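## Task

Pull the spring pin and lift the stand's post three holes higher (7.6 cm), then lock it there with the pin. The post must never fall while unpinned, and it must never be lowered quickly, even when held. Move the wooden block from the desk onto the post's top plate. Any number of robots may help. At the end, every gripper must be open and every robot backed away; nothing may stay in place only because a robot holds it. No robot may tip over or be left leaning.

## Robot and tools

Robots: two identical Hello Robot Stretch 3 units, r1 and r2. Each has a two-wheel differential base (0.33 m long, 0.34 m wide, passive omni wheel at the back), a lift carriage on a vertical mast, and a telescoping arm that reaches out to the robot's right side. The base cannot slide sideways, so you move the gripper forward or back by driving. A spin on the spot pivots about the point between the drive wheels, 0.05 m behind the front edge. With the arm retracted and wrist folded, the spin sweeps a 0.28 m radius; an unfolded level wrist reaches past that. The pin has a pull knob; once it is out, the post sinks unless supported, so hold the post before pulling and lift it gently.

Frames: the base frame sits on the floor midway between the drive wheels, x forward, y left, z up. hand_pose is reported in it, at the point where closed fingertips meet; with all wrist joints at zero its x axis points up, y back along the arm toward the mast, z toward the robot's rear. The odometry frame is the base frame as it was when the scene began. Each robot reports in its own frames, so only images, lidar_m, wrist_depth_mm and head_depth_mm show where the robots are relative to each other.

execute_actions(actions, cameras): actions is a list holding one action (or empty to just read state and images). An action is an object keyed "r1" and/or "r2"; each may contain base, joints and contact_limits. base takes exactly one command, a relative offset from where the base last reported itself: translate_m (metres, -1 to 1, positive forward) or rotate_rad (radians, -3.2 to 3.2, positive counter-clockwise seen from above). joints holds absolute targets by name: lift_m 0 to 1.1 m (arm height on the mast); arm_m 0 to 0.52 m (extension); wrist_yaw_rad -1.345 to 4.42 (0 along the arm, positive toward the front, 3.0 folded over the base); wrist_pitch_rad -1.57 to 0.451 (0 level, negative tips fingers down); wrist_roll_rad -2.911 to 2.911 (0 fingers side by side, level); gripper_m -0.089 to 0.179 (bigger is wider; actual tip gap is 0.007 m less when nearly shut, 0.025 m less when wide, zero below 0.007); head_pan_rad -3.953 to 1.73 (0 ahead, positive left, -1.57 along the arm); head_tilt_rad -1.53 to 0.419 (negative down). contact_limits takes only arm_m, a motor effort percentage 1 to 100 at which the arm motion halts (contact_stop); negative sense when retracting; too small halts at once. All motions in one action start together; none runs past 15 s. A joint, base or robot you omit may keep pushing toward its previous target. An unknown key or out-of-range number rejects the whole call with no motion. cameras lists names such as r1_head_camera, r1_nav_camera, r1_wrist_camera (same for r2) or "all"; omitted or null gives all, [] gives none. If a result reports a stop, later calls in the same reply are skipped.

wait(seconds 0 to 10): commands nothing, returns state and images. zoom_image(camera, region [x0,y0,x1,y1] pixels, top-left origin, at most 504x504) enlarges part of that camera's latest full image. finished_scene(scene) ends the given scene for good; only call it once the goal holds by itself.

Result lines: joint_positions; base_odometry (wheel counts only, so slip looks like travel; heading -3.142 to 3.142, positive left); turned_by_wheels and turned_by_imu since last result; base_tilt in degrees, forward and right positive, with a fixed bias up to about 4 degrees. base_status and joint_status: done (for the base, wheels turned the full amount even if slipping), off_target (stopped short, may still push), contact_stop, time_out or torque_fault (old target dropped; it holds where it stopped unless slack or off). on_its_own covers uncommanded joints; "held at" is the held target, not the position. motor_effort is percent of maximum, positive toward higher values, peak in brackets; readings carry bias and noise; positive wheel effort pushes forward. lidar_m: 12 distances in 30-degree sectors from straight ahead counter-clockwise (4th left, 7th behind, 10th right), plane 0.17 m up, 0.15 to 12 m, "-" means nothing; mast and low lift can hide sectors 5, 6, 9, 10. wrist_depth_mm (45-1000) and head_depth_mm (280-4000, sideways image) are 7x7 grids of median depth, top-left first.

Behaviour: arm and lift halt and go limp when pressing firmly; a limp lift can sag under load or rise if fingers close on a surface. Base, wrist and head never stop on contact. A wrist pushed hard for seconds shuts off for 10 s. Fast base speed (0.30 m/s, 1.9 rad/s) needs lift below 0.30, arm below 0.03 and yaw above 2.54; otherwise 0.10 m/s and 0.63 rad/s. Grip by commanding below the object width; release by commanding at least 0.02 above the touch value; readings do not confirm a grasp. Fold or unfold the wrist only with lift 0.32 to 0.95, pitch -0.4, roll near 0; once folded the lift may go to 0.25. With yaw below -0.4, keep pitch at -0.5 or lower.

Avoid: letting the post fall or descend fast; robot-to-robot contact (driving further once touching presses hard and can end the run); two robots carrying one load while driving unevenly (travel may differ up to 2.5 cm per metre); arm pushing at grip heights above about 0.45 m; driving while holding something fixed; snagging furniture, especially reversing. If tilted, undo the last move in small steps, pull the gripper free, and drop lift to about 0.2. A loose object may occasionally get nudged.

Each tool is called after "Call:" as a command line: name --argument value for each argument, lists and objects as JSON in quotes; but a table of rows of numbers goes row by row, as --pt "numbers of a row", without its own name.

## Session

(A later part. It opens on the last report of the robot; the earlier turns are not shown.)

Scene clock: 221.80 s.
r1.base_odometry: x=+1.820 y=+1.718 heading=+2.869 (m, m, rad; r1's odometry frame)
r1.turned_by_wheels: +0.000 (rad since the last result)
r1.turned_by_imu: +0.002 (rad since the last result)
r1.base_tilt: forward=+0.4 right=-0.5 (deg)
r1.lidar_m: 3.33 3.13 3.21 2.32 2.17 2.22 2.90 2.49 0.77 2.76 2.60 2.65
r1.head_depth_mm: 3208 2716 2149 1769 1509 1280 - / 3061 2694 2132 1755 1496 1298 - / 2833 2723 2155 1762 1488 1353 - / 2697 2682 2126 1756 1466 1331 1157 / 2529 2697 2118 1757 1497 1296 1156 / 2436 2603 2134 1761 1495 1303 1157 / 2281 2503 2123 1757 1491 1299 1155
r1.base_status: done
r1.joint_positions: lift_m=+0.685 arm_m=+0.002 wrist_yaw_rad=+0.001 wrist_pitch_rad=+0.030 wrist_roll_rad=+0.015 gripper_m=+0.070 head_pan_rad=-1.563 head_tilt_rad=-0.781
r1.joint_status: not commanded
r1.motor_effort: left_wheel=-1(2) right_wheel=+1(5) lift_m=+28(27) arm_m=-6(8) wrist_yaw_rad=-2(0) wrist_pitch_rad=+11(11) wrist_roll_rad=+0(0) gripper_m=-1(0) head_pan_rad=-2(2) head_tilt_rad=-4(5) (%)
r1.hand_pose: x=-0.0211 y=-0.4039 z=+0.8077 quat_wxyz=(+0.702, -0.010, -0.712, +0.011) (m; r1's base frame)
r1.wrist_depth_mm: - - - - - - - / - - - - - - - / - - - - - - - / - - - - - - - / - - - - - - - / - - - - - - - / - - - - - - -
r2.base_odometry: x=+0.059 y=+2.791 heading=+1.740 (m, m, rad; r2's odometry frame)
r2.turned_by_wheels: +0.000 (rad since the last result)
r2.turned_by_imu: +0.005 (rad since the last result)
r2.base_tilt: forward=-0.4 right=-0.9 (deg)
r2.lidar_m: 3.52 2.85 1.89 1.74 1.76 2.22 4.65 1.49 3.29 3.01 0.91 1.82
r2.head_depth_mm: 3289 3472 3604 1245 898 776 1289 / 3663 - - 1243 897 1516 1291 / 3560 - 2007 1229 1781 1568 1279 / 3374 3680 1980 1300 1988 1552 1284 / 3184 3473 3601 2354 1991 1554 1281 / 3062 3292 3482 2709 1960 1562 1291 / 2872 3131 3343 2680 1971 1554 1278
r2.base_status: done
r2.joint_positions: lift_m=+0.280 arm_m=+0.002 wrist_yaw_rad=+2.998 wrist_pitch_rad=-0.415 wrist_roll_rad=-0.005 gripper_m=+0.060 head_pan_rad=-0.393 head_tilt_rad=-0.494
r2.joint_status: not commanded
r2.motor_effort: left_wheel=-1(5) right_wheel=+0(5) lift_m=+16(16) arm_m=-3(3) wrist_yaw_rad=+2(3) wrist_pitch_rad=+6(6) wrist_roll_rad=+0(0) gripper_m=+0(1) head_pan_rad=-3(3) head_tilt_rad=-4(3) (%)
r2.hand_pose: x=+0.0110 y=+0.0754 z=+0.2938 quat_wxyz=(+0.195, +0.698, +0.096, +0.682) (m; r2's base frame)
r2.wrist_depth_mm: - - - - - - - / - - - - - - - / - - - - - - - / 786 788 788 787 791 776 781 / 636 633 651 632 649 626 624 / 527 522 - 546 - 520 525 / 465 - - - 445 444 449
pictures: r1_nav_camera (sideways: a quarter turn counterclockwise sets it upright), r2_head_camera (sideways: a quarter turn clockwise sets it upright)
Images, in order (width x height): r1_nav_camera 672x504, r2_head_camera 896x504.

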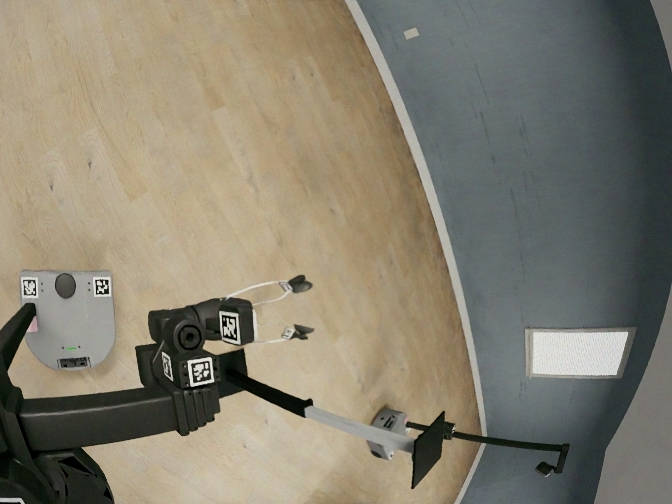

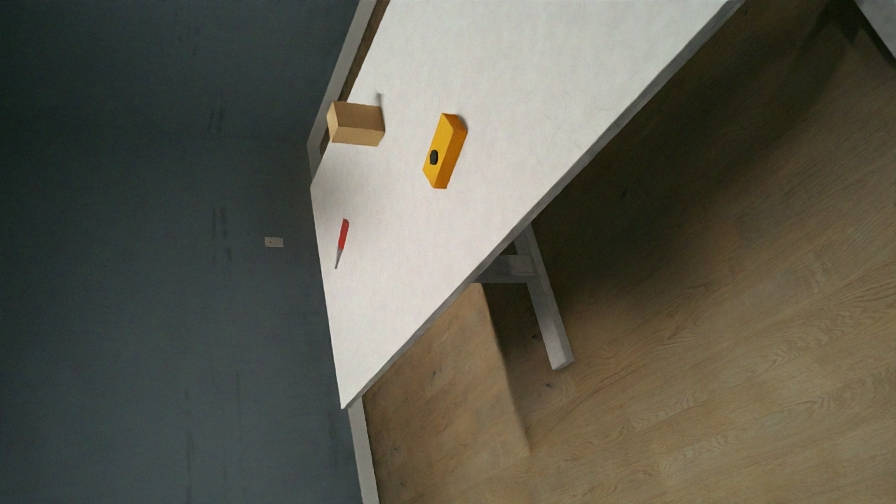

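Call:
execute_actions --actions '[{"r2":{"base":{"rotate_rad":-0.03}}}]' --cameras '[]'

Call:
execute_actions --actions '[{"r2":{"base":{"translate_m":0.9},"joints":{"head_pan_rad":-1.3,"head_tilt_rad":-0.7}}}]' --cameras '[]'

Call:
execute_actions --actions '[{"r2":{"base":{"translate_m":0.26},"joints":{"lift_m":0.88}}}]' --cameras '["r2_head_camera"]'

Call:
execute_actions --actions '[{"r2":{"base":{"rotate_rad":0.135},"joints":{"wrist_yaw_rad":0,"head_pan_rad":-1.57,"gripper_m":0.15}}}]' --cameras '["r2_head_camera","r2_wrist_camera"]'

Scene clock: 228.00 s.
r1.base_odometry: x=+1.820 y=+1.718 heading=+2.869 (m, m, rad; r1's odometry frame)
r1.turned_by_wheels: +0.000 (rad since the last result)
r1.turned_by_imu: +0.001 (rad since the last result)
r1.base_tilt: forward=+0.5 right=-0.6 (deg)
r1.lidar_m: 3.34 3.12 3.18 2.31 2.16 2.23 2.88 2.48 0.77 2.76 2.60 2.65
r1.head_depth_mm: 3183 2734 2142 1758 1494 1276 - / 3025 2712 2141 1765 1495 1310 - / 2881 2709 2144 1763 1482 1361 - / 2684 2695 2129 1755 1468 1327 1155 / 2557 2712 2112 1766 1490 1304 1157 / 2429 2636 2131 1765 1496 1301 1153 / 2318 2498 2125 1753 1502 1301 1153
r1.base_status: not commanded
r1.joint_positions: lift_m=+0.685 arm_m=+0.002 wrist_yaw_rad=+0.001 wrist_pitch_rad=+0.030 wrist_roll_rad=+0.015 gripper_m=+0.070 head_pan_rad=-1.563 head_tilt_rad=-0.781
r1.joint_status: not commanded
r1.motor_effort: left_wheel=-2(1) right_wheel=+1(1) lift_m=+27(28) arm_m=-7(6) wrist_yaw_rad=+1(1) wrist_pitch_rad=+11(11) wrist_roll_rad=+0(0) gripper_m=+0(1) head_pan_rad=-2(2) head_tilt_rad=-5(4) (%)
r1.hand_pose: x=-0.0211 y=-0.4039 z=+0.8077 quat_wxyz=(+0.702, -0.010, -0.712, +0.011) (m; r1's base frame)
r1.wrist_depth_mm: - - - - - - - / - - - - - - - / - - - - - - - / - - - - - - - / - - - - - - - / - - - - - - - / - - - - - - -
r2.base_odometry: x=+0.059 y=+2.791 heading=+1.710 (m, m, rad; r2's odometry frame)
r2.turned_by_wheels: -0.030 (rad since the last result)
r2.turned_by_imu: -0.030 (rad since the last result)
r2.base_tilt: forward=-0.5 right=-0.8 (deg)
r2.lidar_m: 3.52 2.97 1.91 1.74 1.76 2.17 4.32 1.49 3.32 3.03 0.91 1.81
r2.head_depth_mm: 3243 3406 3566 1256 895 775 1295 / 3552 3802 3860 1239 894 1526 1291 / 3656 - - 1204 1014 1573 1282 / 3409 3718 1965 1232 1904 1551 1286 / 3254 3537 3691 1466 1990 1559 1288 / 3073 3305 3460 2699 1980 1552 1274 / 2921 3151 3387 2691 1965 1547 1274
r2.base_status: done
r2.joint_positions: lift_m=+0.280 arm_m=+0.002 wrist_yaw_rad=+2.998 wrist_pitch_rad=-0.415 wrist_roll_rad=-0.005 gripper_m=+0.060 head_pan_rad=-0.393 head_tilt_rad=-0.494
r2.joint_status: not commanded
r2.motor_effort: left_wheel=+1(5) right_wheel=-1(4) lift_m=+16(16) arm_m=-3(3) wrist_yaw_rad=+3(2) wrist_pitch_rad=+6(6) wrist_roll_rad=+0(0) gripper_m=+0(0) head_pan_rad=-3(4) head_tilt_rad=-3(3) (%)
r2.hand_pose: x=+0.0110 y=+0.0754 z=+0.2938 quat_wxyz=(+0.195, +0.698, +0.096, +0.682) (m; r2's base frame)
r2.wrist_depth_mm: - - - - - - - / - - - - - - - / - - - - - - - / 787 777 784 773 783 774 793 / 614 628 650 629 641 634 628 / 529 523 - 538 - 518 526 / 463 - - - 448 448 443
pictures: none
No camera images: the call's "cameras" was empty. Leave "cameras" out to get every camera's image.

Scene clock: 232.70 s.
r1.base_odometry: x=+1.820 y=+1.718 heading=+2.869 (m, m, rad; r1's odometry frame)
r1.turned_by_wheels: +0.000 (rad since the last result)
r1.turned_by_imu: +0.001 (rad since the last result)
r1.base_tilt: forward=+0.3 right=-0.7 (deg)
r1.lidar_m: 3.34 3.12 3.20 2.32 2.16 2.22 2.88 2.48 0.77 2.76 2.59 2.65
r1.head_depth_mm: 3175 2703 2129 1756 1496 1280 - / 3055 2695 2137 1762 1510 1309 - / 2882 2731 2132 1770 1476 1347 - / 2699 2729 2131 1760 1464 1330 1159 / 2544 2691 2134 1762 1494 1300 1156 / 2420 2585 2134 1758 1497 1303 1158 / 2299 2518 2116 1757 1501 1302 1157
r1.base_status: not commanded
r1.joint_positions: lift_m=+0.685 arm_m=+0.002 wrist_yaw_rad=+0.001 wrist_pitch_rad=+0.030 wrist_roll_rad=+0.015 gripper_m=+0.070 head_pan_rad=-1.563 head_tilt_rad=-0.781
r1.joint_status: not commanded
r1.motor_effort: left_wheel=-2(2) right_wheel=+1(1) lift_m=+27(28) arm_m=-7(7) wrist_yaw_rad=-2(0) wrist_pitch_rad=+11(11) wrist_roll_rad=+0(0) gripper_m=+1(0) head_pan_rad=-2(2) head_tilt_rad=-5(4) (%)
r1.hand_pose: x=-0.0211 y=-0.4039 z=+0.8077 quat_wxyz=(+0.702, -0.010, -0.712, +0.011) (m; r1's base frame)
r1.wrist_depth_mm: - - - - - - - / - - - - - - - / - - - - - - - / - - - - - - - / - - - - - - - / - - - - - - - / - - - - - - -
r2.base_odometry: x=-0.066 y=+3.682 heading=+1.710 (m, m, rad; r2's odometry frame)
r2.turned_by_wheels: +0.000 (rad since the last result)
r2.turned_by_imu: +0.004 (rad since the last result)
r2.base_tilt: forward=-0.5 right=-0.8 (deg)
r2.lidar_m: 2.62 2.63 2.06 1.88 1.90 2.34 4.74 2.32 0.87 2.89 2.90 1.01
r2.head_depth_mm: 2353 2615 2739 909 722 635 1165 / 2370 2715 2690 907 723 651 1164 / 2415 2670 2729 902 723 647 1170 / 2423 2744 1195 897 720 1270 1158 / 2455 2723 1134 894 716 1292 1164 / 2479 2742 1182 893 715 1292 1158 / 2509 2840 1178 887 713 1309 1158
r2.base_status: done
r2.joint_positions: lift_m=+0.280 arm_m=+0.002 wrist_yaw_rad=+2.998 wrist_pitch_rad=-0.415 wrist_roll_rad=-0.005 gripper_m=+0.060 head_pan_rad=-1.293 head_tilt_rad=-0.691
r2.joint_status: all done
r2.motor_effort: left_wheel=+1(8) right_wheel=-1(3) lift_m=+16(16) arm_m=-3(3) wrist_yaw_rad=+2(1) wrist_pitch_rad=+6(6) wrist_roll_rad=+0(0) gripper_m=+0(0) head_pan_rad=-3(32) head_tilt_rad=-5(17) (%)
r2.hand_pose: x=+0.0110 y=+0.0754 z=+0.2938 quat_wxyz=(+0.195, +0.698, +0.096, +0.682) (m; r2's base frame)
r2.wrist_depth_mm: - - - - - - - / - - - - - - - / - - - - - - - / 807 791 785 787 775 798 772 / 632 636 652 621 650 639 623 / 523 527 - 546 - 519 517 / 459 - - - 452 448 445
pictures: none
No camera images: the call's "cameras" was empty. Leave "cameras" out to get every camera's image.

Scene clock: 239.00 s.
r1.base_odometry: x=+1.820 y=+1.718 heading=+2.869 (m, m, rad; r1's odometry frame)
r1.turned_by_wheels: +0.000 (rad since the last result)
r1.turned_by_imu: +0.001 (rad since the last result)
r1.base_tilt: forward=+0.4 right=-0.6 (deg)
r1.lidar_m: 3.33 3.13 3.20 2.32 2.16 2.22 2.89 2.49 0.77 2.77 2.60 2.65
r1.head_depth_mm: 3215 2714 2154 1754 1512 1281 - / 3019 2683 2157 1757 1501 1310 - / 2867 2706 2107 1758 1491 1354 - / 2690 2736 2119 1767 1460 1327 1153 / 2541 2703 2117 1758 1503 1304 1152 / 2431 2606 2117 1753 1494 1305 1154 / 2309 2493 2121 1754 1490 1299 1154
r1.base_status: not commanded
r1.joint_positions: lift_m=+0.685 arm_m=+0.002 wrist_yaw_rad=+0.001 wrist_pitch_rad=+0.030 wrist_roll_rad=+0.015 gripper_m=+0.070 head_pan_rad=-1.563 head_tilt_rad=-0.781
r1.joint_status: not commanded
r1.motor_effort: left_wheel=-1(1) right_wheel=+0(0) lift_m=+27(28) arm_m=-7(7) wrist_yaw_rad=-2(1) wrist_pitch_rad=+11(11) wrist_roll_rad=+0(0) gripper_m=+0(1) head_pan_rad=-2(2) head_tilt_rad=-5(4) (%)
r1.hand_pose: x=-0.0211 y=-0.4039 z=+0.8077 quat_wxyz=(+0.702, -0.010, -0.712, +0.011) (m; r1's base frame)
r1.wrist_depth_mm: - - - - - - - / - - - - - - - / - - - - - - - / - - - - - - - / - - - - - - - / - - - - - - - / - - - - - - -
r2.base_odometry: x=-0.102 y=+3.939 heading=+1.710 (m, m, rad; r2's odometry frame)
r2.turned_by_wheels: +0.000 (rad since the last result)
r2.turned_by_imu: +0.002 (rad since the last result)
r2.base_tilt: forward=-0.5 right=-0.8 (deg)
r2.lidar_m: 2.36 2.38 2.10 1.92 1.94 2.39 4.84 2.57 1.02 2.85 0.82 2.59
r2.head_depth_mm: 2292 2597 2734 905 725 620 - / 2353 2635 2687 902 721 626 - / 2365 2660 2697 898 721 641 - / 2403 2660 2643 894 718 630 1118 / 2414 2698 1184 893 715 644 1158 / 2428 2732 1179 891 715 644 1159 / 2480 2780 1181 885 714 1223 1149
r2.base_status: done
r2.joint_positions: lift_m=+0.880 arm_m=+0.002 wrist_yaw_rad=+2.998 wrist_pitch_rad=-0.415 wrist_roll_rad=-0.005 gripper_m=+0.060 head_pan_rad=-1.293 head_tilt_rad=-0.691
r2.joint_status: all done
r2.motor_effort: left_wheel=+0(7) right_wheel=+0(4) lift_m=+28(31) arm_m=-3(3) wrist_yaw_rad=+2(1) wrist_pitch_rad=+6(6) wrist_roll_rad=+0(0) gripper_m=+0(0) head_pan_rad=-2(3) head_tilt_rad=-5(5) (%)
r2.hand_pose: x=+0.0109 y=+0.0754 z=+0.8930 quat_wxyz=(+0.195, +0.698, +0.096, +0.682) (m; r2's base frame)
r2.wrist_depth_mm: - - - - - - - / - - - - - - - / - - - - - - - / - - - - - - - / - - - - - - - / - - - - - - - / - - - - - - -
pictures: r2_head_camera (sideways: a quarter turn clockwise sets it upright)
Images, in order (width x height): r2_head_camera 896x504.

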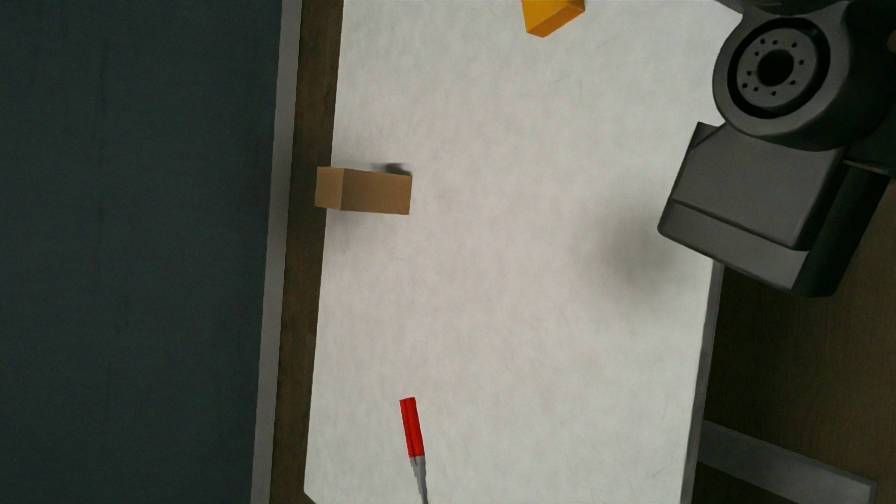

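Scene clock: 241.50 s.
r1.base_odometry: x=+1.820 y=+1.718 heading=+2.869 (m, m, rad; r1's odometry frame)
r1.turned_by_wheels: +0.000 (rad since the last result)
r1.turned_by_imu: +0.000 (rad since the last result)
r1.base_tilt: forward=+0.5 right=-0.8 (deg)
r1.lidar_m: 3.33 3.12 3.18 2.31 2.16 2.22 2.88 2.49 0.77 2.77 2.60 2.65
r1.head_depth_mm: 3230 2733 2126 1764 1499 1277 - / 3054 2705 2130 1756 1495 1309 - / 2874 2701 2129 1761 1476 1355 - / 2682 2707 2142 1764 1462 1327 1151 / 2560 2681 2131 1764 1485 1304 1156 / 2428 2609 2120 1755 1487 1303 1155 / 2295 2538 2111 1758 1487 1299 1156
r1.base_status: not commanded
r1.joint_positions: lift_m=+0.685 arm_m=+0.002 wrist_yaw_rad=+0.001 wrist_pitch_rad=+0.030 wrist_roll_rad=+0.015 gripper_m=+0.070 head_pan_rad=-1.563 head_tilt_rad=-0.781
r1.joint_status: not commanded
r1.motor_effort: left_wheel=-1(1) right_wheel=+1(1) lift_m=+27(27) arm_m=-7(6) wrist_yaw_rad=+0(1) wrist_pitch_rad=+11(11) wrist_roll_rad=+0(0) gripper_m=+0(1) head_pan_rad=-2(2) head_tilt_rad=-5(4) (%)
r1.hand_pose: x=-0.0211 y=-0.4039 z=+0.8077 quat_wxyz=(+0.702, -0.010, -0.712, +0.011) (m; r1's base frame)
r1.wrist_depth_mm: - - - - - - - / - - - - - - - / - - - - - - - / - - - - - - - / - - - - - - - / - - - - - - - / - - - - - - -
r2.base_odometry: x=-0.102 y=+3.939 heading=+1.845 (m, m, rad; r2's odometry frame)
r2.turned_by_wheels: +0.135 (rad since the last result)
r2.turned_by_imu: +0.138 (rad since the last result)
r2.base_tilt: forward=-0.5 right=-0.9 (deg)
r2.lidar_m: 2.36 2.44 2.00 1.92 1.99 2.70 2.57 1.02 1.07 2.85 0.83 2.46
r2.head_depth_mm: 2404 2683 2707 901 724 - - / 2417 2670 2720 902 739 - - / 2378 2705 2682 898 740 - - / 2378 2663 1140 898 759 - 1162 / 2373 2648 2672 891 736 627 1168 / 2389 2680 2617 892 714 628 1164 / 2370 2673 2618 887 712 626 1153
r2.base_status: done
r2.joint_positions: lift_m=+0.880 arm_m=+0.002 wrist_yaw_rad=+0.003 wrist_pitch_rad=-0.415 wrist_roll_rad=-0.005 gripper_m=+0.150 head_pan_rad=-1.563 head_tilt_rad=-0.691
r2.joint_status: all done
r2.motor_effort: left_wheel=-2(5) right_wheel=+1(3) lift_m=+28(28) arm_m=-3(3) wrist_yaw_rad=-5(5) wrist_pitch_rad=+6(6) wrist_roll_rad=+0(0) gripper_m=+0(84) head_pan_rad=-2(17) head_tilt_rad=-5(4) (%)
r2.hand_pose: x=-0.0208 y=-0.3718 z=+0.8930 quat_wxyz=(+0.694, +0.147, -0.690, -0.144) (m; r2's base frame)
r2.wrist_depth_mm: - - - - - - - / - - - - - - - / 775 740 738 705 731 722 729 / 549 555 556 555 548 552 551 / 449 466 443 438 439 420 437 / 370 - 368 368 371 - 365 / 310 307 316 319 315 306 315
pictures: r2_head_camera (sideways: a quarter turn clockwise sets it upright), r2_wrist_camera
Images, in order (width x height): r2_head_camera 896x504, r2_wrist_camera 644x364.

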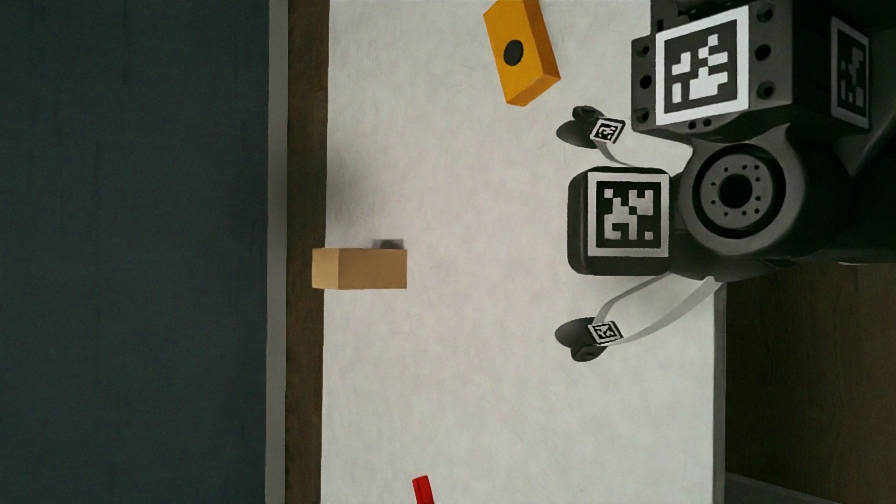

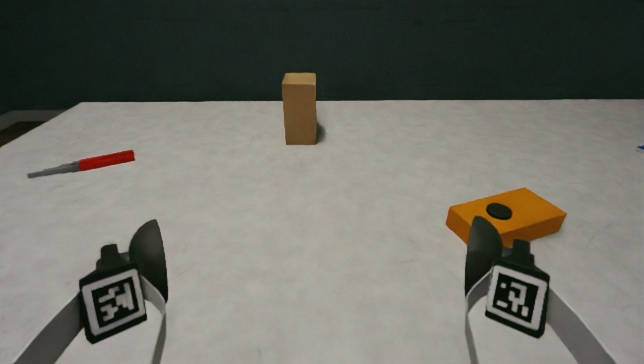

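Call:
execute_actions --actions '[{"r2":{"base":{"translate_m":0.03},"joints":{"arm_m":0.33,"lift_m":0.83,"gripper_m":0.13}}}]' --cameras '["r2_head_camera","r2_wrist_camera"]'

Scene clock: 248.13 s.
r1.base_odometry: x=+1.820 y=+1.718 heading=+2.869 (m, m, rad; r1's odometry frame)
r1.turned_by_wheels: +0.000 (rad since the last result)
r1.turned_by_imu: +0.001 (rad since the last result)
r1.base_tilt: forward=+0.5 right=-0.6 (deg)
r1.lidar_m: 3.32 3.12 3.20 2.32 2.16 2.23 2.89 2.49 0.77 2.77 2.60 2.65
r1.head_depth_mm: 3224 2701 2143 1757 1499 1278 - / 3056 2730 2136 1753 1508 1309 - / 2852 2706 2125 1756 1488 1365 - / 2673 2692 2125 1753 1467 1335 1155 / 2573 2733 2127 1758 1502 1308 1150 / 2412 2587 2107 1752 1501 1299 1158 / 2307 2523 2129 1748 1481 1300 1150
r1.base_status: not commanded
r1.joint_positions: lift_m=+0.685 arm_m=+0.002 wrist_yaw_rad=+0.001 wrist_pitch_rad=+0.030 wrist_roll_rad=+0.015 gripper_m=+0.070 head_pan_rad=-1.563 head_tilt_rad=-0.781
r1.joint_status: not commanded
r1.motor_effort: left_wheel=-2(2) right_wheel=+1(1) lift_m=+27(27) arm_m=-7(6) wrist_yaw_rad=-1(2) wrist_pitch_rad=+11(11) wrist_roll_rad=+0(0) gripper_m=+1(0) head_pan_rad=-2(2) head_tilt_rad=-5(4) (%)
r1.hand_pose: x=-0.0211 y=-0.4039 z=+0.8077 quat_wxyz=(+0.702, -0.010, -0.712, +0.011) (m; r1's base frame)
r1.wrist_depth_mm: - - - - - - - / - - - - - - - / - - - - - - - / - - - - - - - / - - - - - - - / - - - - - - - / - - - - - - -
r2.base_odometry: x=-0.110 y=+3.968 heading=+1.845 (m, m, rad; r2's odometry frame)
r2.turned_by_wheels: +0.000 (rad since the last result)
r2.turned_by_imu: +0.001 (rad since the last result)
r2.base_tilt: forward=-0.5 right=-0.8 (deg)
r2.lidar_m: 2.33 2.41 2.00 1.92 1.99 2.69 2.59 1.04 2.97 2.85 0.81 2.43
r2.head_depth_mm: 2408 2667 2737 941 - - 1141 / 2405 2705 2842 - 701 632 1169 / 2387 2674 2889 840 719 630 1163 / 2383 2683 2803 851 719 629 1166 / 2386 2628 2672 892 716 629 1159 / 2359 2685 2639 890 713 627 1155 / 2387 2653 2628 888 715 625 1152
r2.base_status: done
r2.joint_positions: lift_m=+0.830 arm_m=+0.330 wrist_yaw_rad=+0.001 wrist_pitch_rad=-0.415 wrist_roll_rad=-0.005 gripper_m=+0.130 head_pan_rad=-1.563 head_tilt_rad=-0.691
r2.joint_status: all done
r2.motor_effort: left_wheel=-1(2) right_wheel=+1(5) lift_m=+16(23) arm_m=+3(5) wrist_yaw_rad=-2(5) wrist_pitch_rad=+6(6) wrist_roll_rad=+0(0) gripper_m=+0(72) head_pan_rad=-1(2) head_tilt_rad=-4(5) (%)
r2.hand_pose: x=-0.0212 y=-0.6995 z=+0.8437 quat_wxyz=(+0.694, +0.147, -0.690, -0.145) (m; r2's base frame)
r2.wrist_depth_mm: - - - - - - - / - - - - - - - / - - - 320 - - - / 456 451 454 328 456 449 453 / 365 382 363 351 362 359 363 / 306 - 303 304 305 - 301 / 269 254 259 260 260 252 259
pictures: r2_head_camera (sideways: a quarter turn clockwise sets it upright), r2_wrist_camera
Images, in order (width x height): r2_head_camera 896x504, r2_wrist_camera 644x364.

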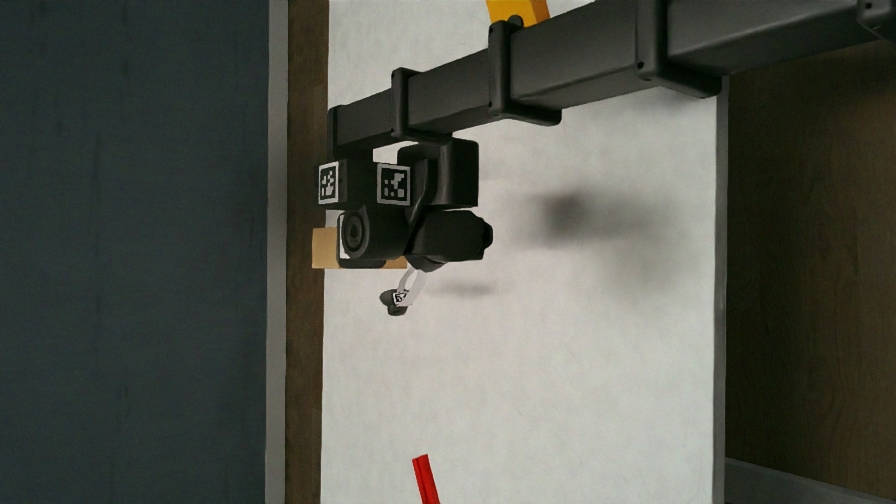

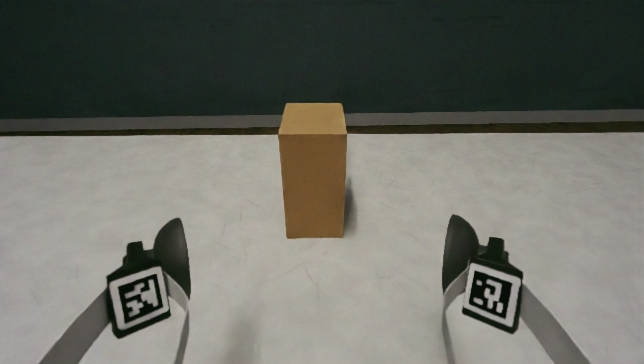

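Call:
execute_actions --actions '[{"r2":{"joints":{"arm_m":0.515,"lift_m":0.775}}}]' --cameras '["r2_wrist_camera"]'

Call:
execute_actions --actions '[{"r2":{"joints":{"gripper_m":0.0}}}]' --cameras '["r2_wrist_camera"]'

Call:
execute_actions --actions '[{"r2":{"joints":{"lift_m":0.83}}}]' --cameras '["r2_wrist_camera"]'

Scene clock: 254.93 s.
r1.base_odometry: x=+1.820 y=+1.718 heading=+2.869 (m, m, rad; r1's odometry frame)
r1.turned_by_wheels: +0.000 (rad since the last result)
r1.turned_by_imu: +0.001 (rad since the last result)
r1.base_tilt: forward=+0.4 right=-0.6 (deg)
r1.lidar_m: 3.34 3.14 3.19 2.31 2.16 2.23 2.89 2.48 0.77 2.76 2.60 2.65
r1.head_depth_mm: 3200 2737 2139 1763 1503 1276 - / 3058 2710 2150 1758 1497 1309 - / 2830 2724 2137 1753 1485 1360 - / 2710 2684 2118 1757 1463 1331 1158 / 2553 2702 2112 1748 1491 1294 1152 / 2425 2581 2124 1748 1494 1310 1149 / 2299 2525 2134 1754 1490 1301 1155
r1.base_status: not commanded
r1.joint_positions: lift_m=+0.685 arm_m=+0.002 wrist_yaw_rad=+0.001 wrist_pitch_rad=+0.030 wrist_roll_rad=+0.015 gripper_m=+0.070 head_pan_rad=-1.563 head_tilt_rad=-0.781
r1.joint_status: not commanded
r1.motor_effort: left_wheel=-1(2) right_wheel=+0(0) lift_m=+28(27) arm_m=-6(7) wrist_yaw_rad=+0(0) wrist_pitch_rad=+11(11) wrist_roll_rad=+0(0) gripper_m=+0(1) head_pan_rad=-2(2) head_tilt_rad=-6(4) (%)
r1.hand_pose: x=-0.0211 y=-0.4039 z=+0.8077 quat_wxyz=(+0.702, -0.010, -0.712, +0.011) (m; r1's base frame)
r1.wrist_depth_mm: - - - - - - - / - - - - - - - / - - - - - - - / - - - - - - - / - - - - - - - / - - - - - - - / - - - - - - -
r2.base_odometry: x=-0.110 y=+3.968 heading=+1.845 (m, m, rad; r2's odometry frame)
r2.turned_by_wheels: +0.000 (rad since the last result)
r2.turned_by_imu: +0.001 (rad since the last result)
r2.base_tilt: forward=-0.5 right=-0.7 (deg)
r2.lidar_m: 2.33 2.41 2.00 1.92 1.98 2.69 2.59 1.04 2.97 2.85 0.81 2.42
r2.head_depth_mm: 2402 2689 2694 907 729 - - / 2389 2682 2781 957 - 641 1174 / 2401 2693 2894 885 722 630 1164 / 2388 2688 2892 892 719 630 1162 / 2403 2625 2693 892 718 627 1158 / 2364 2641 2662 888 715 627 1152 / 2354 2626 2636 888 713 624 1154
r2.base_status: not commanded
r2.joint_positions: lift_m=+0.775 arm_m=+0.515 wrist_yaw_rad=+0.001 wrist_pitch_rad=-0.415 wrist_roll_rad=-0.005 gripper_m=+0.130 head_pan_rad=-1.563 head_tilt_rad=-0.691
r2.joint_status: all done
r2.motor_effort: left_wheel=-1(2) right_wheel=+1(1) lift_m=+16(15) arm_m=+3(5) wrist_yaw_rad=-2(3) wrist_pitch_rad=+6(6) wrist_roll_rad=+0(0) gripper_m=-1(0) head_pan_rad=-3(3) head_tilt_rad=-5(4) (%)
r2.hand_pose: x=-0.0212 y=-0.8845 z=+0.7887 quat_wxyz=(+0.694, +0.147, -0.690, -0.145) (m; r2's base frame)
r2.wrist_depth_mm: - - - - - - - / - - - - - - - / - - - 161 - - - / 351 348 135 122 332 348 347 / 281 290 110 108 267 280 278 / 234 - 127 121 225 - 231 / 206 194 190 138 199 194 197
pictures: r2_wrist_camera
Images, in order (width x height): r2_wrist_camera 644x364.

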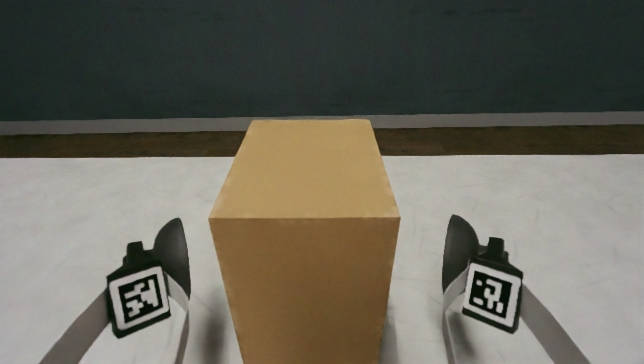

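Scene clock: 256.73 s.
r1.base_odometry: x=+1.820 y=+1.718 heading=+2.869 (m, m, rad; r1's odometry frame)
r1.turned_by_wheels: +0.000 (rad since the last result)
r1.turned_by_imu: +0.000 (rad since the last result)
r1.base_tilt: forward=+0.5 right=-0.6 (deg)
r1.lidar_m: 3.33 3.13 3.21 2.32 2.16 2.22 2.88 2.49 0.77 2.76 2.60 2.65
r1.head_depth_mm: 3221 2729 2135 1751 1502 1270 - / 3041 2677 2142 1757 1496 1305 - / 2843 2695 2130 1758 1488 1355 - / 2691 2697 2122 1773 1474 1328 1154 / 2558 2702 2114 1753 1498 1304 1156 / 2424 2570 2131 1760 1499 1301 1154 / 2320 2507 2125 1747 1493 1302 1149
r1.base_status: not commanded
r1.joint_positions: lift_m=+0.685 arm_m=+0.002 wrist_yaw_rad=+0.001 wrist_pitch_rad=+0.030 wrist_roll_rad=+0.015 gripper_m=+0.070 head_pan_rad=-1.563 head_tilt_rad=-0.781
r1.joint_status: not commanded
r1.motor_effort: left_wheel=-2(1) right_wheel=+0(0) lift_m=+28(28) arm_m=-8(7) wrist_yaw_rad=+0(1) wrist_pitch_rad=+11(11) wrist_roll_rad=+0(1) gripper_m=+0(0) head_pan_rad=-2(2) head_tilt_rad=-4(4) (%)
r1.hand_pose: x=-0.0211 y=-0.4039 z=+0.8077 quat_wxyz=(+0.702, -0.010, -0.712, +0.011) (m; r1's base frame)
r1.wrist_depth_mm: - - - - - - - / - - - - - - - / - - - - - - - / - - - - - - - / - - - - - - - / - - - - - - - / - - - - - - -
r2.base_odometry: x=-0.110 y=+3.968 heading=+1.845 (m, m, rad; r2's odometry frame)
r2.turned_by_wheels: +0.000 (rad since the last result)
r2.turned_by_imu: +0.000 (rad since the last result)
r2.base_tilt: forward=-0.5 right=-0.9 (deg)
r2.lidar_m: 2.33 2.42 2.00 1.92 1.99 2.68 2.60 1.04 2.97 2.85 0.81 2.44
r2.head_depth_mm: 2388 2697 2747 906 730 - - / 2392 2702 2744 955 - 640 1167 / 2399 2686 2867 887 719 634 1170 / 2401 2650 2856 895 719 629 1165 / 2356 2685 2681 893 716 629 1156 / 2375 2613 2663 889 714 627 1161 / 2361 2659 2603 886 715 624 1155
r2.base_status: not commanded
r2.joint_positions: lift_m=+0.775 arm_m=+0.515 wrist_yaw_rad=+0.002 wrist_pitch_rad=-0.415 wrist_roll_rad=-0.005 gripper_m=+0.001 head_pan_rad=-1.563 head_tilt_rad=-0.691
r2.joint_status: all done
r2.motor_effort: left_wheel=+0(2) right_wheel=+0(1) lift_m=+16(16) arm_m=+3(3) wrist_yaw_rad=-3(3) wrist_pitch_rad=+6(6) wrist_roll_rad=+0(0) gripper_m=-26(97) head_pan_rad=-3(2) head_tilt_rad=-3(4) (%)
r2.hand_pose: x=-0.0212 y=-0.8845 z=+0.7887 quat_wxyz=(+0.694, +0.147, -0.690, -0.145) (m; r2's base frame)
r2.wrist_depth_mm: - - - - - - - / - - - - - - - / - - - 162 - - - / 348 351 319 122 331 345 343 / 280 281 113 111 116 277 277 / 234 234 124 125 125 232 232 / 200 200 195 142 194 198 198
pictures: r2_wrist_camera
Images, in order (width x height): r2_wrist_camera 644x364.

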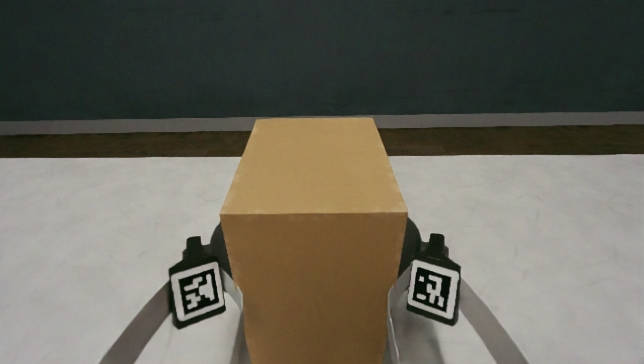

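Scene clock: 258.37 s.
r1.base_odometry: x=+1.820 y=+1.718 heading=+2.869 (m, m, rad; r1's odometry frame)
r1.turned_by_wheels: +0.000 (rad since the last result)
r1.turned_by_imu: +0.000 (rad since the last result)
r1.base_tilt: forward=+0.6 right=-0.6 (deg)
r1.lidar_m: 3.33 3.13 3.19 2.32 2.16 2.22 2.89 2.48 0.77 2.77 2.59 2.65
r1.head_depth_mm: 3200 2715 2132 1761 1497 1275 - / 3002 2720 2133 1753 1501 1296 - / 2856 2706 2138 1760 1470 1353 - / 2707 2690 2114 1753 1475 1322 1153 / 2566 2687 2142 1758 1488 1300 1154 / 2430 2581 2128 1757 1499 1306 1152 / 2310 2508 2118 1760 1487 1300 1152
r1.base_status: not commanded
r1.joint_positions: lift_m=+0.685 arm_m=+0.002 wrist_yaw_rad=+0.001 wrist_pitch_rad=+0.030 wrist_roll_rad=+0.015 gripper_m=+0.070 head_pan_rad=-1.563 head_tilt_rad=-0.781
r1.joint_status: not commanded
r1.motor_effort: left_wheel=-2(2) right_wheel=+0(1) lift_m=+27(27) arm_m=-7(7) wrist_yaw_rad=-1(0) wrist_pitch_rad=+11(11) wrist_roll_rad=+0(0) gripper_m=+1(0) head_pan_rad=-2(1) head_tilt_rad=-4(4) (%)
r1.hand_pose: x=-0.0211 y=-0.4039 z=+0.8077 quat_wxyz=(+0.702, -0.010, -0.712, +0.011) (m; r1's base frame)
r1.wrist_depth_mm: - - - - - - - / - - - - - - - / - - - - - - - / - - - - - - - / - - - - - - - / - - - - - - - / - - - - - - -
r2.base_odometry: x=-0.110 y=+3.968 heading=+1.845 (m, m, rad; r2's odometry frame)
r2.turned_by_wheels: +0.000 (rad since the last result)
r2.turned_by_imu: +0.000 (rad since the last result)
r2.base_tilt: forward=-0.5 right=-0.8 (deg)
r2.lidar_m: 2.33 2.41 2.01 1.92 1.99 2.69 2.60 1.04 2.96 2.85 0.81 2.43
r2.head_depth_mm: 2411 2689 2677 937 - - 1141 / 2409 2705 2815 - 721 631 1165 / 2389 2645 - 899 717 632 1163 / 2378 2701 1059 895 718 628 1166 / 2369 2696 2627 894 718 625 1157 / 2363 2659 2649 890 715 627 1155 / 2377 2667 2626 885 711 625 1155
r2.base_status: not commanded
r2.joint_positions: lift_m=+0.830 arm_m=+0.515 wrist_yaw_rad=+0.001 wrist_pitch_rad=-0.439 wrist_roll_rad=-0.005 gripper_m=+0.009 head_pan_rad=-1.563 head_tilt_rad=-0.692
r2.joint_status: all done
r2.on_its_own: gripper_m is held at +0.009, not at your +0.000, by its stall guard, which is still easing
r2.motor_effort: left_wheel=-1(2) right_wheel=+1(1) lift_m=+29(30) arm_m=+1(3) wrist_yaw_rad=-2(3) wrist_pitch_rad=+15(17) wrist_roll_rad=+0(0) gripper_m=-3(26) head_pan_rad=-3(3) head_tilt_rad=-4(4) (%)
r2.hand_pose: x=-0.0212 y=-0.8816 z=+0.8375 quat_wxyz=(+0.692, +0.155, -0.688, -0.153) (m; r2's base frame)
r2.wrist_depth_mm: - - - - - - - / - - - - - - - / - - - - - - - / - - 411 133 - - 426 / 349 350 126 124 331 347 347 / 294 290 130 130 130 289 291 / 252 251 239 135 244 251 250
pictures: r2_wrist_camera
Images, in order (width x height): r2_wrist_camera 644x364.

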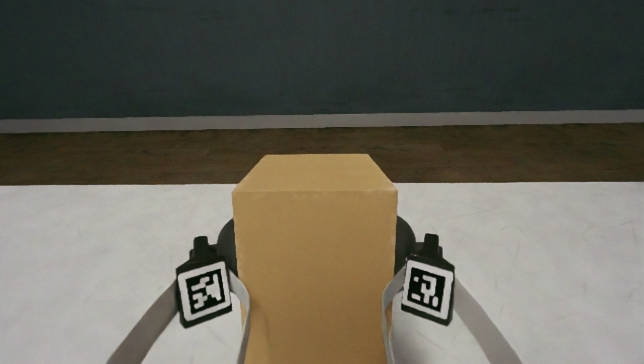

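Call:
execute_actions --actions '[{"r2":{"joints":{"lift_m":0.777,"gripper_m":0.012}}}]' --cameras '["r2_wrist_camera"]'

Scene clock: 262.13 s.
r1.base_odometry: x=+1.820 y=+1.718 heading=+2.869 (m, m, rad; r1's odometry frame)
r1.turned_by_wheels: +0.000 (rad since the last result)
r1.turned_by_imu: +0.001 (rad since the last result)
r1.base_tilt: forward=+0.4 right=-0.7 (deg)
r1.lidar_m: 3.32 3.13 3.20 2.31 2.16 2.23 2.89 2.48 0.77 2.77 2.60 2.65
r1.head_depth_mm: 3207 2737 2131 1771 1499 1268 - / 3023 2725 2147 1766 1509 1312 - / 2845 2719 2135 1761 1489 1357 - / 2693 2709 2114 1772 1460 1326 1157 / 2559 2708 2150 1748 1492 1299 1153 / 2410 2551 2131 1750 1500 1309 1155 / 2297 2503 2129 1762 1488 1301 1155
r1.base_status: not commanded
r1.joint_positions: lift_m=+0.685 arm_m=+0.002 wrist_yaw_rad=+0.001 wrist_pitch_rad=+0.030 wrist_roll_rad=+0.015 gripper_m=+0.070 head_pan_rad=-1.563 head_tilt_rad=-0.781
r1.joint_status: not commanded
r1.motor_effort: left_wheel=-1(1) right_wheel=+1(0) lift_m=+27(28) arm_m=-7(7) wrist_yaw_rad=+1(1) wrist_pitch_rad=+11(11) wrist_roll_rad=+0(0) gripper_m=+0(1) head_pan_rad=-2(2) head_tilt_rad=-4(4) (%)
r1.hand_pose: x=-0.0211 y=-0.4039 z=+0.8077 quat_wxyz=(+0.702, -0.010, -0.712, +0.011) (m; r1's base frame)
r1.wrist_depth_mm: - - - - - - - / - - - - - - - / - - - - - - - / - - - - - - - / - - - - - - - / - - - - - - - / - - - - - - -
r2.base_odometry: x=-0.110 y=+3.968 heading=+1.845 (m, m, rad; r2's odometry frame)
r2.turned_by_wheels: +0.000 (rad since the last result)
r2.turned_by_imu: +0.000 (rad since the last result)
r2.base_tilt: forward=-0.5 right=-0.9 (deg)
r2.lidar_m: 2.33 2.41 2.01 1.92 1.99 2.69 2.60 1.04 2.99 2.84 0.81 2.43
r2.head_depth_mm: 2408 2700 2698 904 726 - - / 2386 2684 2772 957 - 634 1162 / 2403 2679 2891 883 720 632 1169 / 2382 2682 2873 892 717 630 1161 / 2394 2662 2654 894 717 629 1165 / 2368 2663 2644 891 713 627 1157 / 2371 2618 2670 889 712 625 1157
r2.base_status: not commanded
r2.joint_positions: lift_m=+0.777 arm_m=+0.515 wrist_yaw_rad=+0.001 wrist_pitch_rad=-0.396 wrist_roll_rad=-0.005 gripper_m=+0.016 head_pan_rad=-1.563 head_tilt_rad=-0.692
r2.joint_status: all done
r2.motor_effort: left_wheel=-1(1) right_wheel=+1(1) lift_m=+14(27) arm_m=+1(2) wrist_yaw_rad=-2(3) wrist_pitch_rad=-2(15) wrist_roll_rad=+0(0) gripper_m=-19(24) head_pan_rad=-3(3) head_tilt_rad=-4(4) (%)
r2.hand_pose: x=-0.0212 y=-0.8870 z=+0.7952 quat_wxyz=(+0.696, +0.140, -0.691, -0.138) (m; r2's base frame)
r2.wrist_depth_mm: - - - - - - - / - - - - - - - / - - - 182 - - - / 374 372 335 125 351 367 364 / 295 295 121 119 274 291 291 / 245 244 130 130 131 242 242 / 208 208 203 144 202 206 206
pictures: r2_wrist_camera
Images, in order (width x height): r2_wrist_camera 644x364.

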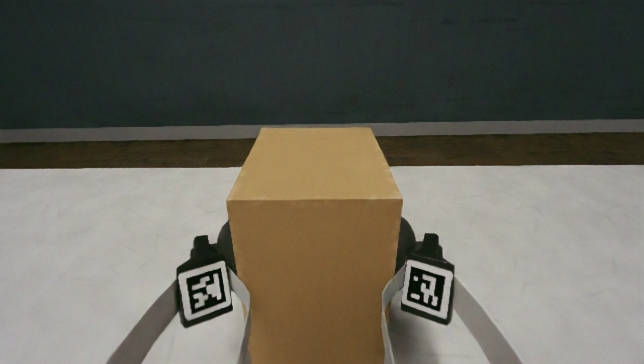

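Call:
execute_actions --actions '[{"r2":{"joints":{"gripper_m":0.11,"lift_m":0.785}}}]' --cameras '[]'

Call:
execute_actions --actions '[{"r2":{"joints":{"wrist_pitch_rad":-0.27,"arm_m":0.52,"lift_m":0.77}}}]' --cameras '["r2_wrist_camera"]'

Call:
execute_actions --actions '[{"r2":{"joints":{"gripper_m":0.012}}}]' --cameras '["r2_wrist_camera"]'

Call:
execute_actions --actions '[{"r2":{"joints":{"lift_m":0.82}}}]' --cameras '["r2_wrist_camera"]'

Scene clock: 267.10 s.
r1.base_odometry: x=+1.820 y=+1.718 heading=+2.869 (m, m, rad; r1's odometry frame)
r1.turned_by_wheels: +0.000 (rad since the last result)
r1.turned_by_imu: +0.001 (rad since the last result)
r1.base_tilt: forward=+0.4 right=-0.5 (deg)
r1.lidar_m: 3.32 3.13 3.21 2.32 2.17 2.23 2.89 2.49 0.77 2.76 2.59 2.64
r1.head_depth_mm: 3201 2714 2132 1767 1505 1271 - / 3023 2757 2109 1761 1496 1312 - / 2856 2712 2128 1771 1484 1353 - / 2698 2665 2114 1745 1459 1331 1149 / 2542 2685 2146 1758 1499 1301 1154 / 2433 2571 2140 1751 1495 1304 1157 / 2299 2503 2127 1757 1501 1299 1154
r1.base_status: not commanded
r1.joint_positions: lift_m=+0.685 arm_m=+0.002 wrist_yaw_rad=+0.001 wrist_pitch_rad=+0.030 wrist_roll_rad=+0.015 gripper_m=+0.070 head_pan_rad=-1.563 head_tilt_rad=-0.781
r1.joint_status: not commanded
r1.motor_effort: left_wheel=-2(1) right_wheel=+0(1) lift_m=+28(28) arm_m=-7(6) wrist_yaw_rad=+0(1) wrist_pitch_rad=+11(11) wrist_roll_rad=+0(0) gripper_m=+1(1) head_pan_rad=-2(2) head_tilt_rad=-5(4) (%)
r1.hand_pose: x=-0.0211 y=-0.4039 z=+0.8077 quat_wxyz=(+0.702, -0.010, -0.712, +0.011) (m; r1's base frame)
r1.wrist_depth_mm: - - - - - - - / - - - - - - - / - - - - - - - / - - - - - - - / - - - - - - - / - - - - - - - / - - - - - - -
r2.base_odometry: x=-0.110 y=+3.968 heading=+1.845 (m, m, rad; r2's odometry frame)
r2.turned_by_wheels: +0.000 (rad since the last result)
r2.turned_by_imu: +0.000 (rad since the last result)
r2.base_tilt: forward=-0.5 right=-0.8 (deg)
r2.lidar_m: 2.33 2.40 2.00 1.92 1.98 2.69 2.59 1.04 2.98 2.85 0.81 2.43
r2.head_depth_mm: 2410 2678 2731 906 736 - - / 2405 2694 2757 - - 624 1165 / 2400 2679 - 869 720 632 1165 / 2408 2671 2861 893 716 629 1166 / 2385 2681 2646 893 716 628 1157 / 2378 2637 2632 890 716 626 1158 / 2333 2648 2651 887 712 627 1152
r2.base_status: not commanded
r2.joint_positions: lift_m=+0.785 arm_m=+0.515 wrist_yaw_rad=+0.001 wrist_pitch_rad=-0.418 wrist_roll_rad=-0.005 gripper_m=+0.110 head_pan_rad=-1.563 head_tilt_rad=-0.692
r2.joint_status: all done
r2.motor_effort: left_wheel=-1(1) right_wheel=+1(1) lift_m=+28(26) arm_m=+2(1) wrist_yaw_rad=-2(2) wrist_pitch_rad=+7(7) wrist_roll_rad=+0(0) gripper_m=+0(80) head_pan_rad=-2(3) head_tilt_rad=-5(3) (%)
r2.hand_pose: x=-0.0212 y=-0.8843 z=+0.7973 quat_wxyz=(+0.694, +0.148, -0.689, -0.146) (m; r2's base frame)
r2.wrist_depth_mm: - - - - - - - / - - - - - - - / - - - - - - - / 369 367 347 137 346 360 363 / 293 292 115 111 117 291 290 / 244 252 121 118 125 246 242 / 209 204 199 135 203 203 208
pictures: none
No camera images: the call's "cameras" was empty. Leave "cameras" out to get every camera's image.

Scene clock: 267.93 s.
r1.base_odometry: x=+1.820 y=+1.718 heading=+2.869 (m, m, rad; r1's odometry frame)
r1.turned_by_wheels: +0.000 (rad since the last result)
r1.turned_by_imu: +0.000 (rad since the last result)
r1.base_tilt: forward=+0.4 right=-0.6 (deg)
r1.lidar_m: 3.33 3.13 3.20 2.31 2.16 2.23 2.88 2.49 0.77 2.77 2.60 2.65
r1.head_depth_mm: 3201 2697 2134 1754 1513 1277 - / 3010 2712 2123 1764 1496 1307 - / 2857 2676 2146 1762 1487 1357 - / 2642 2727 2138 1772 1471 1330 1157 / 2528 2697 2134 1761 1495 1303 1160 / 2414 2569 2140 1750 1495 1301 1151 / 2310 2523 2135 1752 1491 1302 1157
r1.base_status: not commanded
r1.joint_positions: lift_m=+0.685 arm_m=+0.002 wrist_yaw_rad=+0.001 wrist_pitch_rad=+0.030 wrist_roll_rad=+0.015 gripper_m=+0.070 head_pan_rad=-1.563 head_tilt_rad=-0.781
r1.joint_status: not commanded
r1.motor_effort: left_wheel=-1(1) right_wheel=+1(0) lift_m=+27(27) arm_m=-7(7) wrist_yaw_rad=+0(0) wrist_pitch_rad=+11(11) wrist_roll_rad=+0(0) gripper_m=+0(0) head_pan_rad=-1(2) head_tilt_rad=-4(4) (%)
r1.hand_pose: x=-0.0211 y=-0.4039 z=+0.8077 quat_wxyz=(+0.702, -0.010, -0.712, +0.011) (m; r1's base frame)
r1.wrist_depth_mm: - - - - - - - / - - - - - - - / - - - - - - - / - - - - - - - / - - - - - - - / - - - - - - - / - - - - - - -
r2.base_odometry: x=-0.110 y=+3.968 heading=+1.845 (m, m, rad; r2's odometry frame)
r2.turned_by_wheels: +0.000 (rad since the last result)
r2.turned_by_imu: +0.000 (rad since the last result)
r2.base_tilt: forward=-0.5 right=-0.8 (deg)
r2.lidar_m: 2.33 2.41 2.00 1.92 1.99 2.69 2.60 1.04 2.98 2.85 0.81 2.43
r2.head_depth_mm: 2420 2738 2689 900 726 - - / 2407 2679 2693 936 - 640 1162 / 2388 2708 2884 881 719 633 1162 / 2361 2689 2860 894 718 630 1162 / 2394 2675 2669 892 713 627 1159 / 2379 2661 2634 888 715 628 1157 / 2392 2623 2621 885 714 626 1150
r2.base_status: not commanded
r2.joint_positions: lift_m=+0.770 arm_m=+0.520 wrist_yaw_rad=+0.001 wrist_pitch_rad=-0.292 wrist_roll_rad=-0.005 gripper_m=+0.110 head_pan_rad=-1.563 head_tilt_rad=-0.692
r2.joint_status: all done
r2.motor_effort: left_wheel=-1(1) right_wheel=+0(2) lift_m=+16(25) arm_m=+3(6) wrist_yaw_rad=-2(2) wrist_pitch_rad=+8(9) wrist_roll_rad=+0(0) gripper_m=+0(1) head_pan_rad=-2(3) head_tilt_rad=-4(4) (%)
r2.hand_pose: x=-0.0212 y=-0.9032 z=+0.8124 quat_wxyz=(+0.702, +0.104, -0.697, -0.102) (m; r2's base frame)
r2.wrist_depth_mm: - - - - - - - / - - - - - - - / - - - - - - - / - - - 171 - - - / 342 344 143 128 325 342 340 / 276 288 103 103 105 277 272 / 232 220 110 107 162 220 226
pictures: r2_wrist_camera
Images, in order (width x height): r2_wrist_camera 644x364.

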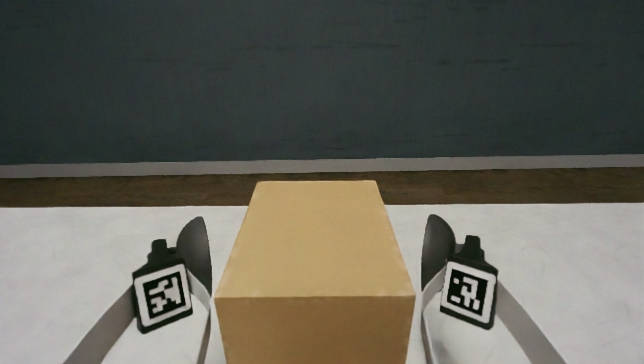

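Scene clock: 269.40 s.
r1.base_odometry: x=+1.820 y=+1.718 heading=+2.869 (m, m, rad; r1's odometry frame)
r1.turned_by_wheels: +0.000 (rad since the last result)
r1.turned_by_imu: +0.000 (rad since the last result)
r1.base_tilt: forward=+0.5 right=-0.5 (deg)
r1.lidar_m: 3.33 3.13 3.19 2.32 2.16 2.22 2.89 2.48 0.77 2.76 2.60 2.65
r1.head_depth_mm: 3224 2697 2142 1772 1508 1274 - / 3027 2718 2145 1769 1502 1301 - / 2855 2726 2133 1764 1493 1356 - / 2701 2692 2139 1771 1463 1327 1155 / 2549 2729 2141 1757 1500 1300 1155 / 2436 2610 2137 1764 1488 1300 1156 / 2313 2503 2118 1754 1489 1303 1150
r1.base_status: not commanded
r1.joint_positions: lift_m=+0.685 arm_m=+0.002 wrist_yaw_rad=+0.001 wrist_pitch_rad=+0.030 wrist_roll_rad=+0.015 gripper_m=+0.070 head_pan_rad=-1.563 head_tilt_rad=-0.781
r1.joint_status: not commanded
r1.motor_effort: left_wheel=-2(2) right_wheel=+1(1) lift_m=+27(28) arm_m=-7(7) wrist_yaw_rad=-1(1) wrist_pitch_rad=+11(11) wrist_roll_rad=+0(0) gripper_m=+0(1) head_pan_rad=-2(2) head_tilt_rad=-4(4) (%)
r1.hand_pose: x=-0.0211 y=-0.4039 z=+0.8077 quat_wxyz=(+0.702, -0.010, -0.712, +0.011) (m; r1's base frame)
r1.wrist_depth_mm: - - - - - - - / - - - - - - - / - - - - - - - / - - - - - - - / - - - - - - - / - - - - - - - / - - - - - - -
r2.base_odometry: x=-0.110 y=+3.968 heading=+1.845 (m, m, rad; r2's odometry frame)
r2.turned_by_wheels: +0.000 (rad since the last result)
r2.turned_by_imu: +0.000 (rad since the last result)
r2.base_tilt: forward=-0.5 right=-0.8 (deg)
r2.lidar_m: 2.33 2.41 2.00 1.92 1.99 2.69 2.61 1.04 2.97 2.85 0.81 2.44
r2.head_depth_mm: 2394 2682 2694 907 727 - - / 2390 2681 2679 937 - 641 1169 / 2368 2696 2888 882 719 631 1165 / 2400 2670 2877 893 719 629 1158 / 2396 2662 2646 892 715 627 1159 / 2398 2661 2659 886 715 625 1153 / 2388 2662 2641 884 711 625 1149
r2.base_status: not commanded
r2.joint_positions: lift_m=+0.770 arm_m=+0.520 wrist_yaw_rad=+0.001 wrist_pitch_rad=-0.291 wrist_roll_rad=-0.005 gripper_m=+0.013 head_pan_rad=-1.563 head_tilt_rad=-0.692
r2.joint_status: all done
r2.motor_effort: left_wheel=-1(2) right_wheel=+1(1) lift_m=+16(16) arm_m=+3(3) wrist_yaw_rad=-2(2) wrist_pitch_rad=+8(8) wrist_roll_rad=+0(0) gripper_m=-29(100) head_pan_rad=-2(2) head_tilt_rad=-2(4) (%)
r2.hand_pose: x=-0.0212 y=-0.9032 z=+0.8124 quat_wxyz=(+0.702, +0.104, -0.697, -0.102) (m; r2's base frame)
r2.wrist_depth_mm: - - - - - - - / - - - - - - - / - - - - - - - / - - - 171 - - - / 346 340 135 128 333 340 340 / 276 282 103 103 103 271 273 / 229 221 108 107 162 228 226
pictures: r2_wrist_camera
Images, in order (width x height): r2_wrist_camera 644x364.

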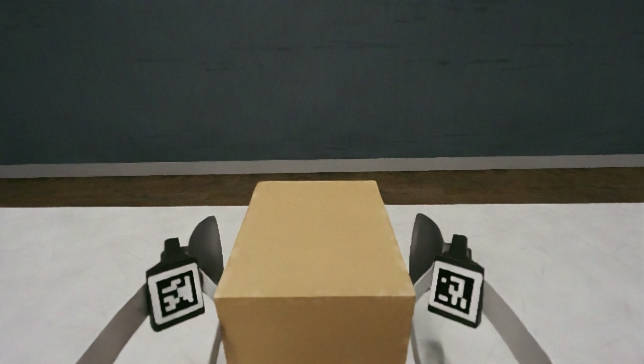

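Scene clock: 270.70 s.
r1.base_odometry: x=+1.820 y=+1.718 heading=+2.869 (m, m, rad; r1's odometry frame)
r1.turned_by_wheels: +0.000 (rad since the last result)
r1.turned_by_imu: +0.000 (rad since the last result)
r1.base_tilt: forward=+0.4 right=-0.6 (deg)
r1.lidar_m: 3.34 3.13 3.20 2.32 2.16 2.23 2.89 2.49 0.77 2.76 2.60 2.65
r1.head_depth_mm: 3174 2712 2160 1756 1504 1280 - / 3046 2700 2138 1766 1500 1309 - / 2894 2710 2138 1761 1479 1360 - / 2717 2684 2129 1749 1463 1326 1154 / 2561 2689 2127 1761 1495 1300 1152 / 2405 2594 2130 1757 1493 1300 1156 / 2321 2495 2127 1746 1496 1295 1157
r1.base_status: not commanded
r1.joint_positions: lift_m=+0.685 arm_m=+0.002 wrist_yaw_rad=+0.001 wrist_pitch_rad=+0.030 wrist_roll_rad=+0.015 gripper_m=+0.070 head_pan_rad=-1.563 head_tilt_rad=-0.781
r1.joint_status: not commanded
r1.motor_effort: left_wheel=-2(2) right_wheel=+0(1) lift_m=+27(27) arm_m=-7(7) wrist_yaw_rad=+0(0) wrist_pitch_rad=+11(11) wrist_roll_rad=+0(0) gripper_m=+1(0) head_pan_rad=-2(1) head_tilt_rad=-3(5) (%)
r1.hand_pose: x=-0.0211 y=-0.4039 z=+0.8077 quat_wxyz=(+0.702, -0.010, -0.712, +0.011) (m; r1's base frame)
r1.wrist_depth_mm: - - - - - - - / - - - - - - - / - - - - - - - / - - - - - - - / - - - - - - - / - - - - - - - / - - - - - - -
r2.base_odometry: x=-0.110 y=+3.968 heading=+1.845 (m, m, rad; r2's odometry frame)
r2.turned_by_wheels: +0.000 (rad since the last result)
r2.turned_by_imu: +0.000 (rad since the last result)
r2.base_tilt: forward=-0.5 right=-0.8 (deg)
r2.lidar_m: 2.33 2.41 2.01 1.92 1.98 2.69 2.59 1.04 2.97 2.85 0.81 2.44
r2.head_depth_mm: 2409 2677 2730 902 - - - / 2396 2693 2847 - 721 632 1166 / 2401 2710 - 901 719 631 1168 / 2389 2674 1083 879 717 631 1162 / 2393 2684 2638 890 715 627 1161 / 2365 2679 2651 891 714 625 1159 / 2375 2607 2625 887 712 625 1160
r2.base_status: not commanded
r2.joint_positions: lift_m=+0.820 arm_m=+0.520 wrist_yaw_rad=+0.001 wrist_pitch_rad=-0.307 wrist_roll_rad=-0.005 gripper_m=+0.020 head_pan_rad=-1.563 head_tilt_rad=-0.692
r2.joint_status: all done
r2.on_its_own: gripper_m is held at +0.019, not at your +0.012, by its stall guard, which is still easing
r2.motor_effort: left_wheel=-1(1) right_wheel=+1(1) lift_m=+29(30) arm_m=+3(3) wrist_yaw_rad=-2(3) wrist_pitch_rad=+14(14) wrist_roll_rad=+0(0) gripper_m=-26(29) head_pan_rad=-3(2) head_tilt_rad=-3(4) (%)
r2.hand_pose: x=-0.0212 y=-0.9017 z=+0.8577 quat_wxyz=(+0.701, +0.109, -0.696, -0.108) (m; r2's base frame)
r2.wrist_depth_mm: - - - - - - - / - - - - - - - / - - - - - - - / - - - - - - - / - - 413 412 - 413 412 / 336 339 108 108 108 334 329 / 280 272 106 105 184 279 279
pictures: r2_wrist_camera
Images, in order (width x height): r2_wrist_camera 644x364.

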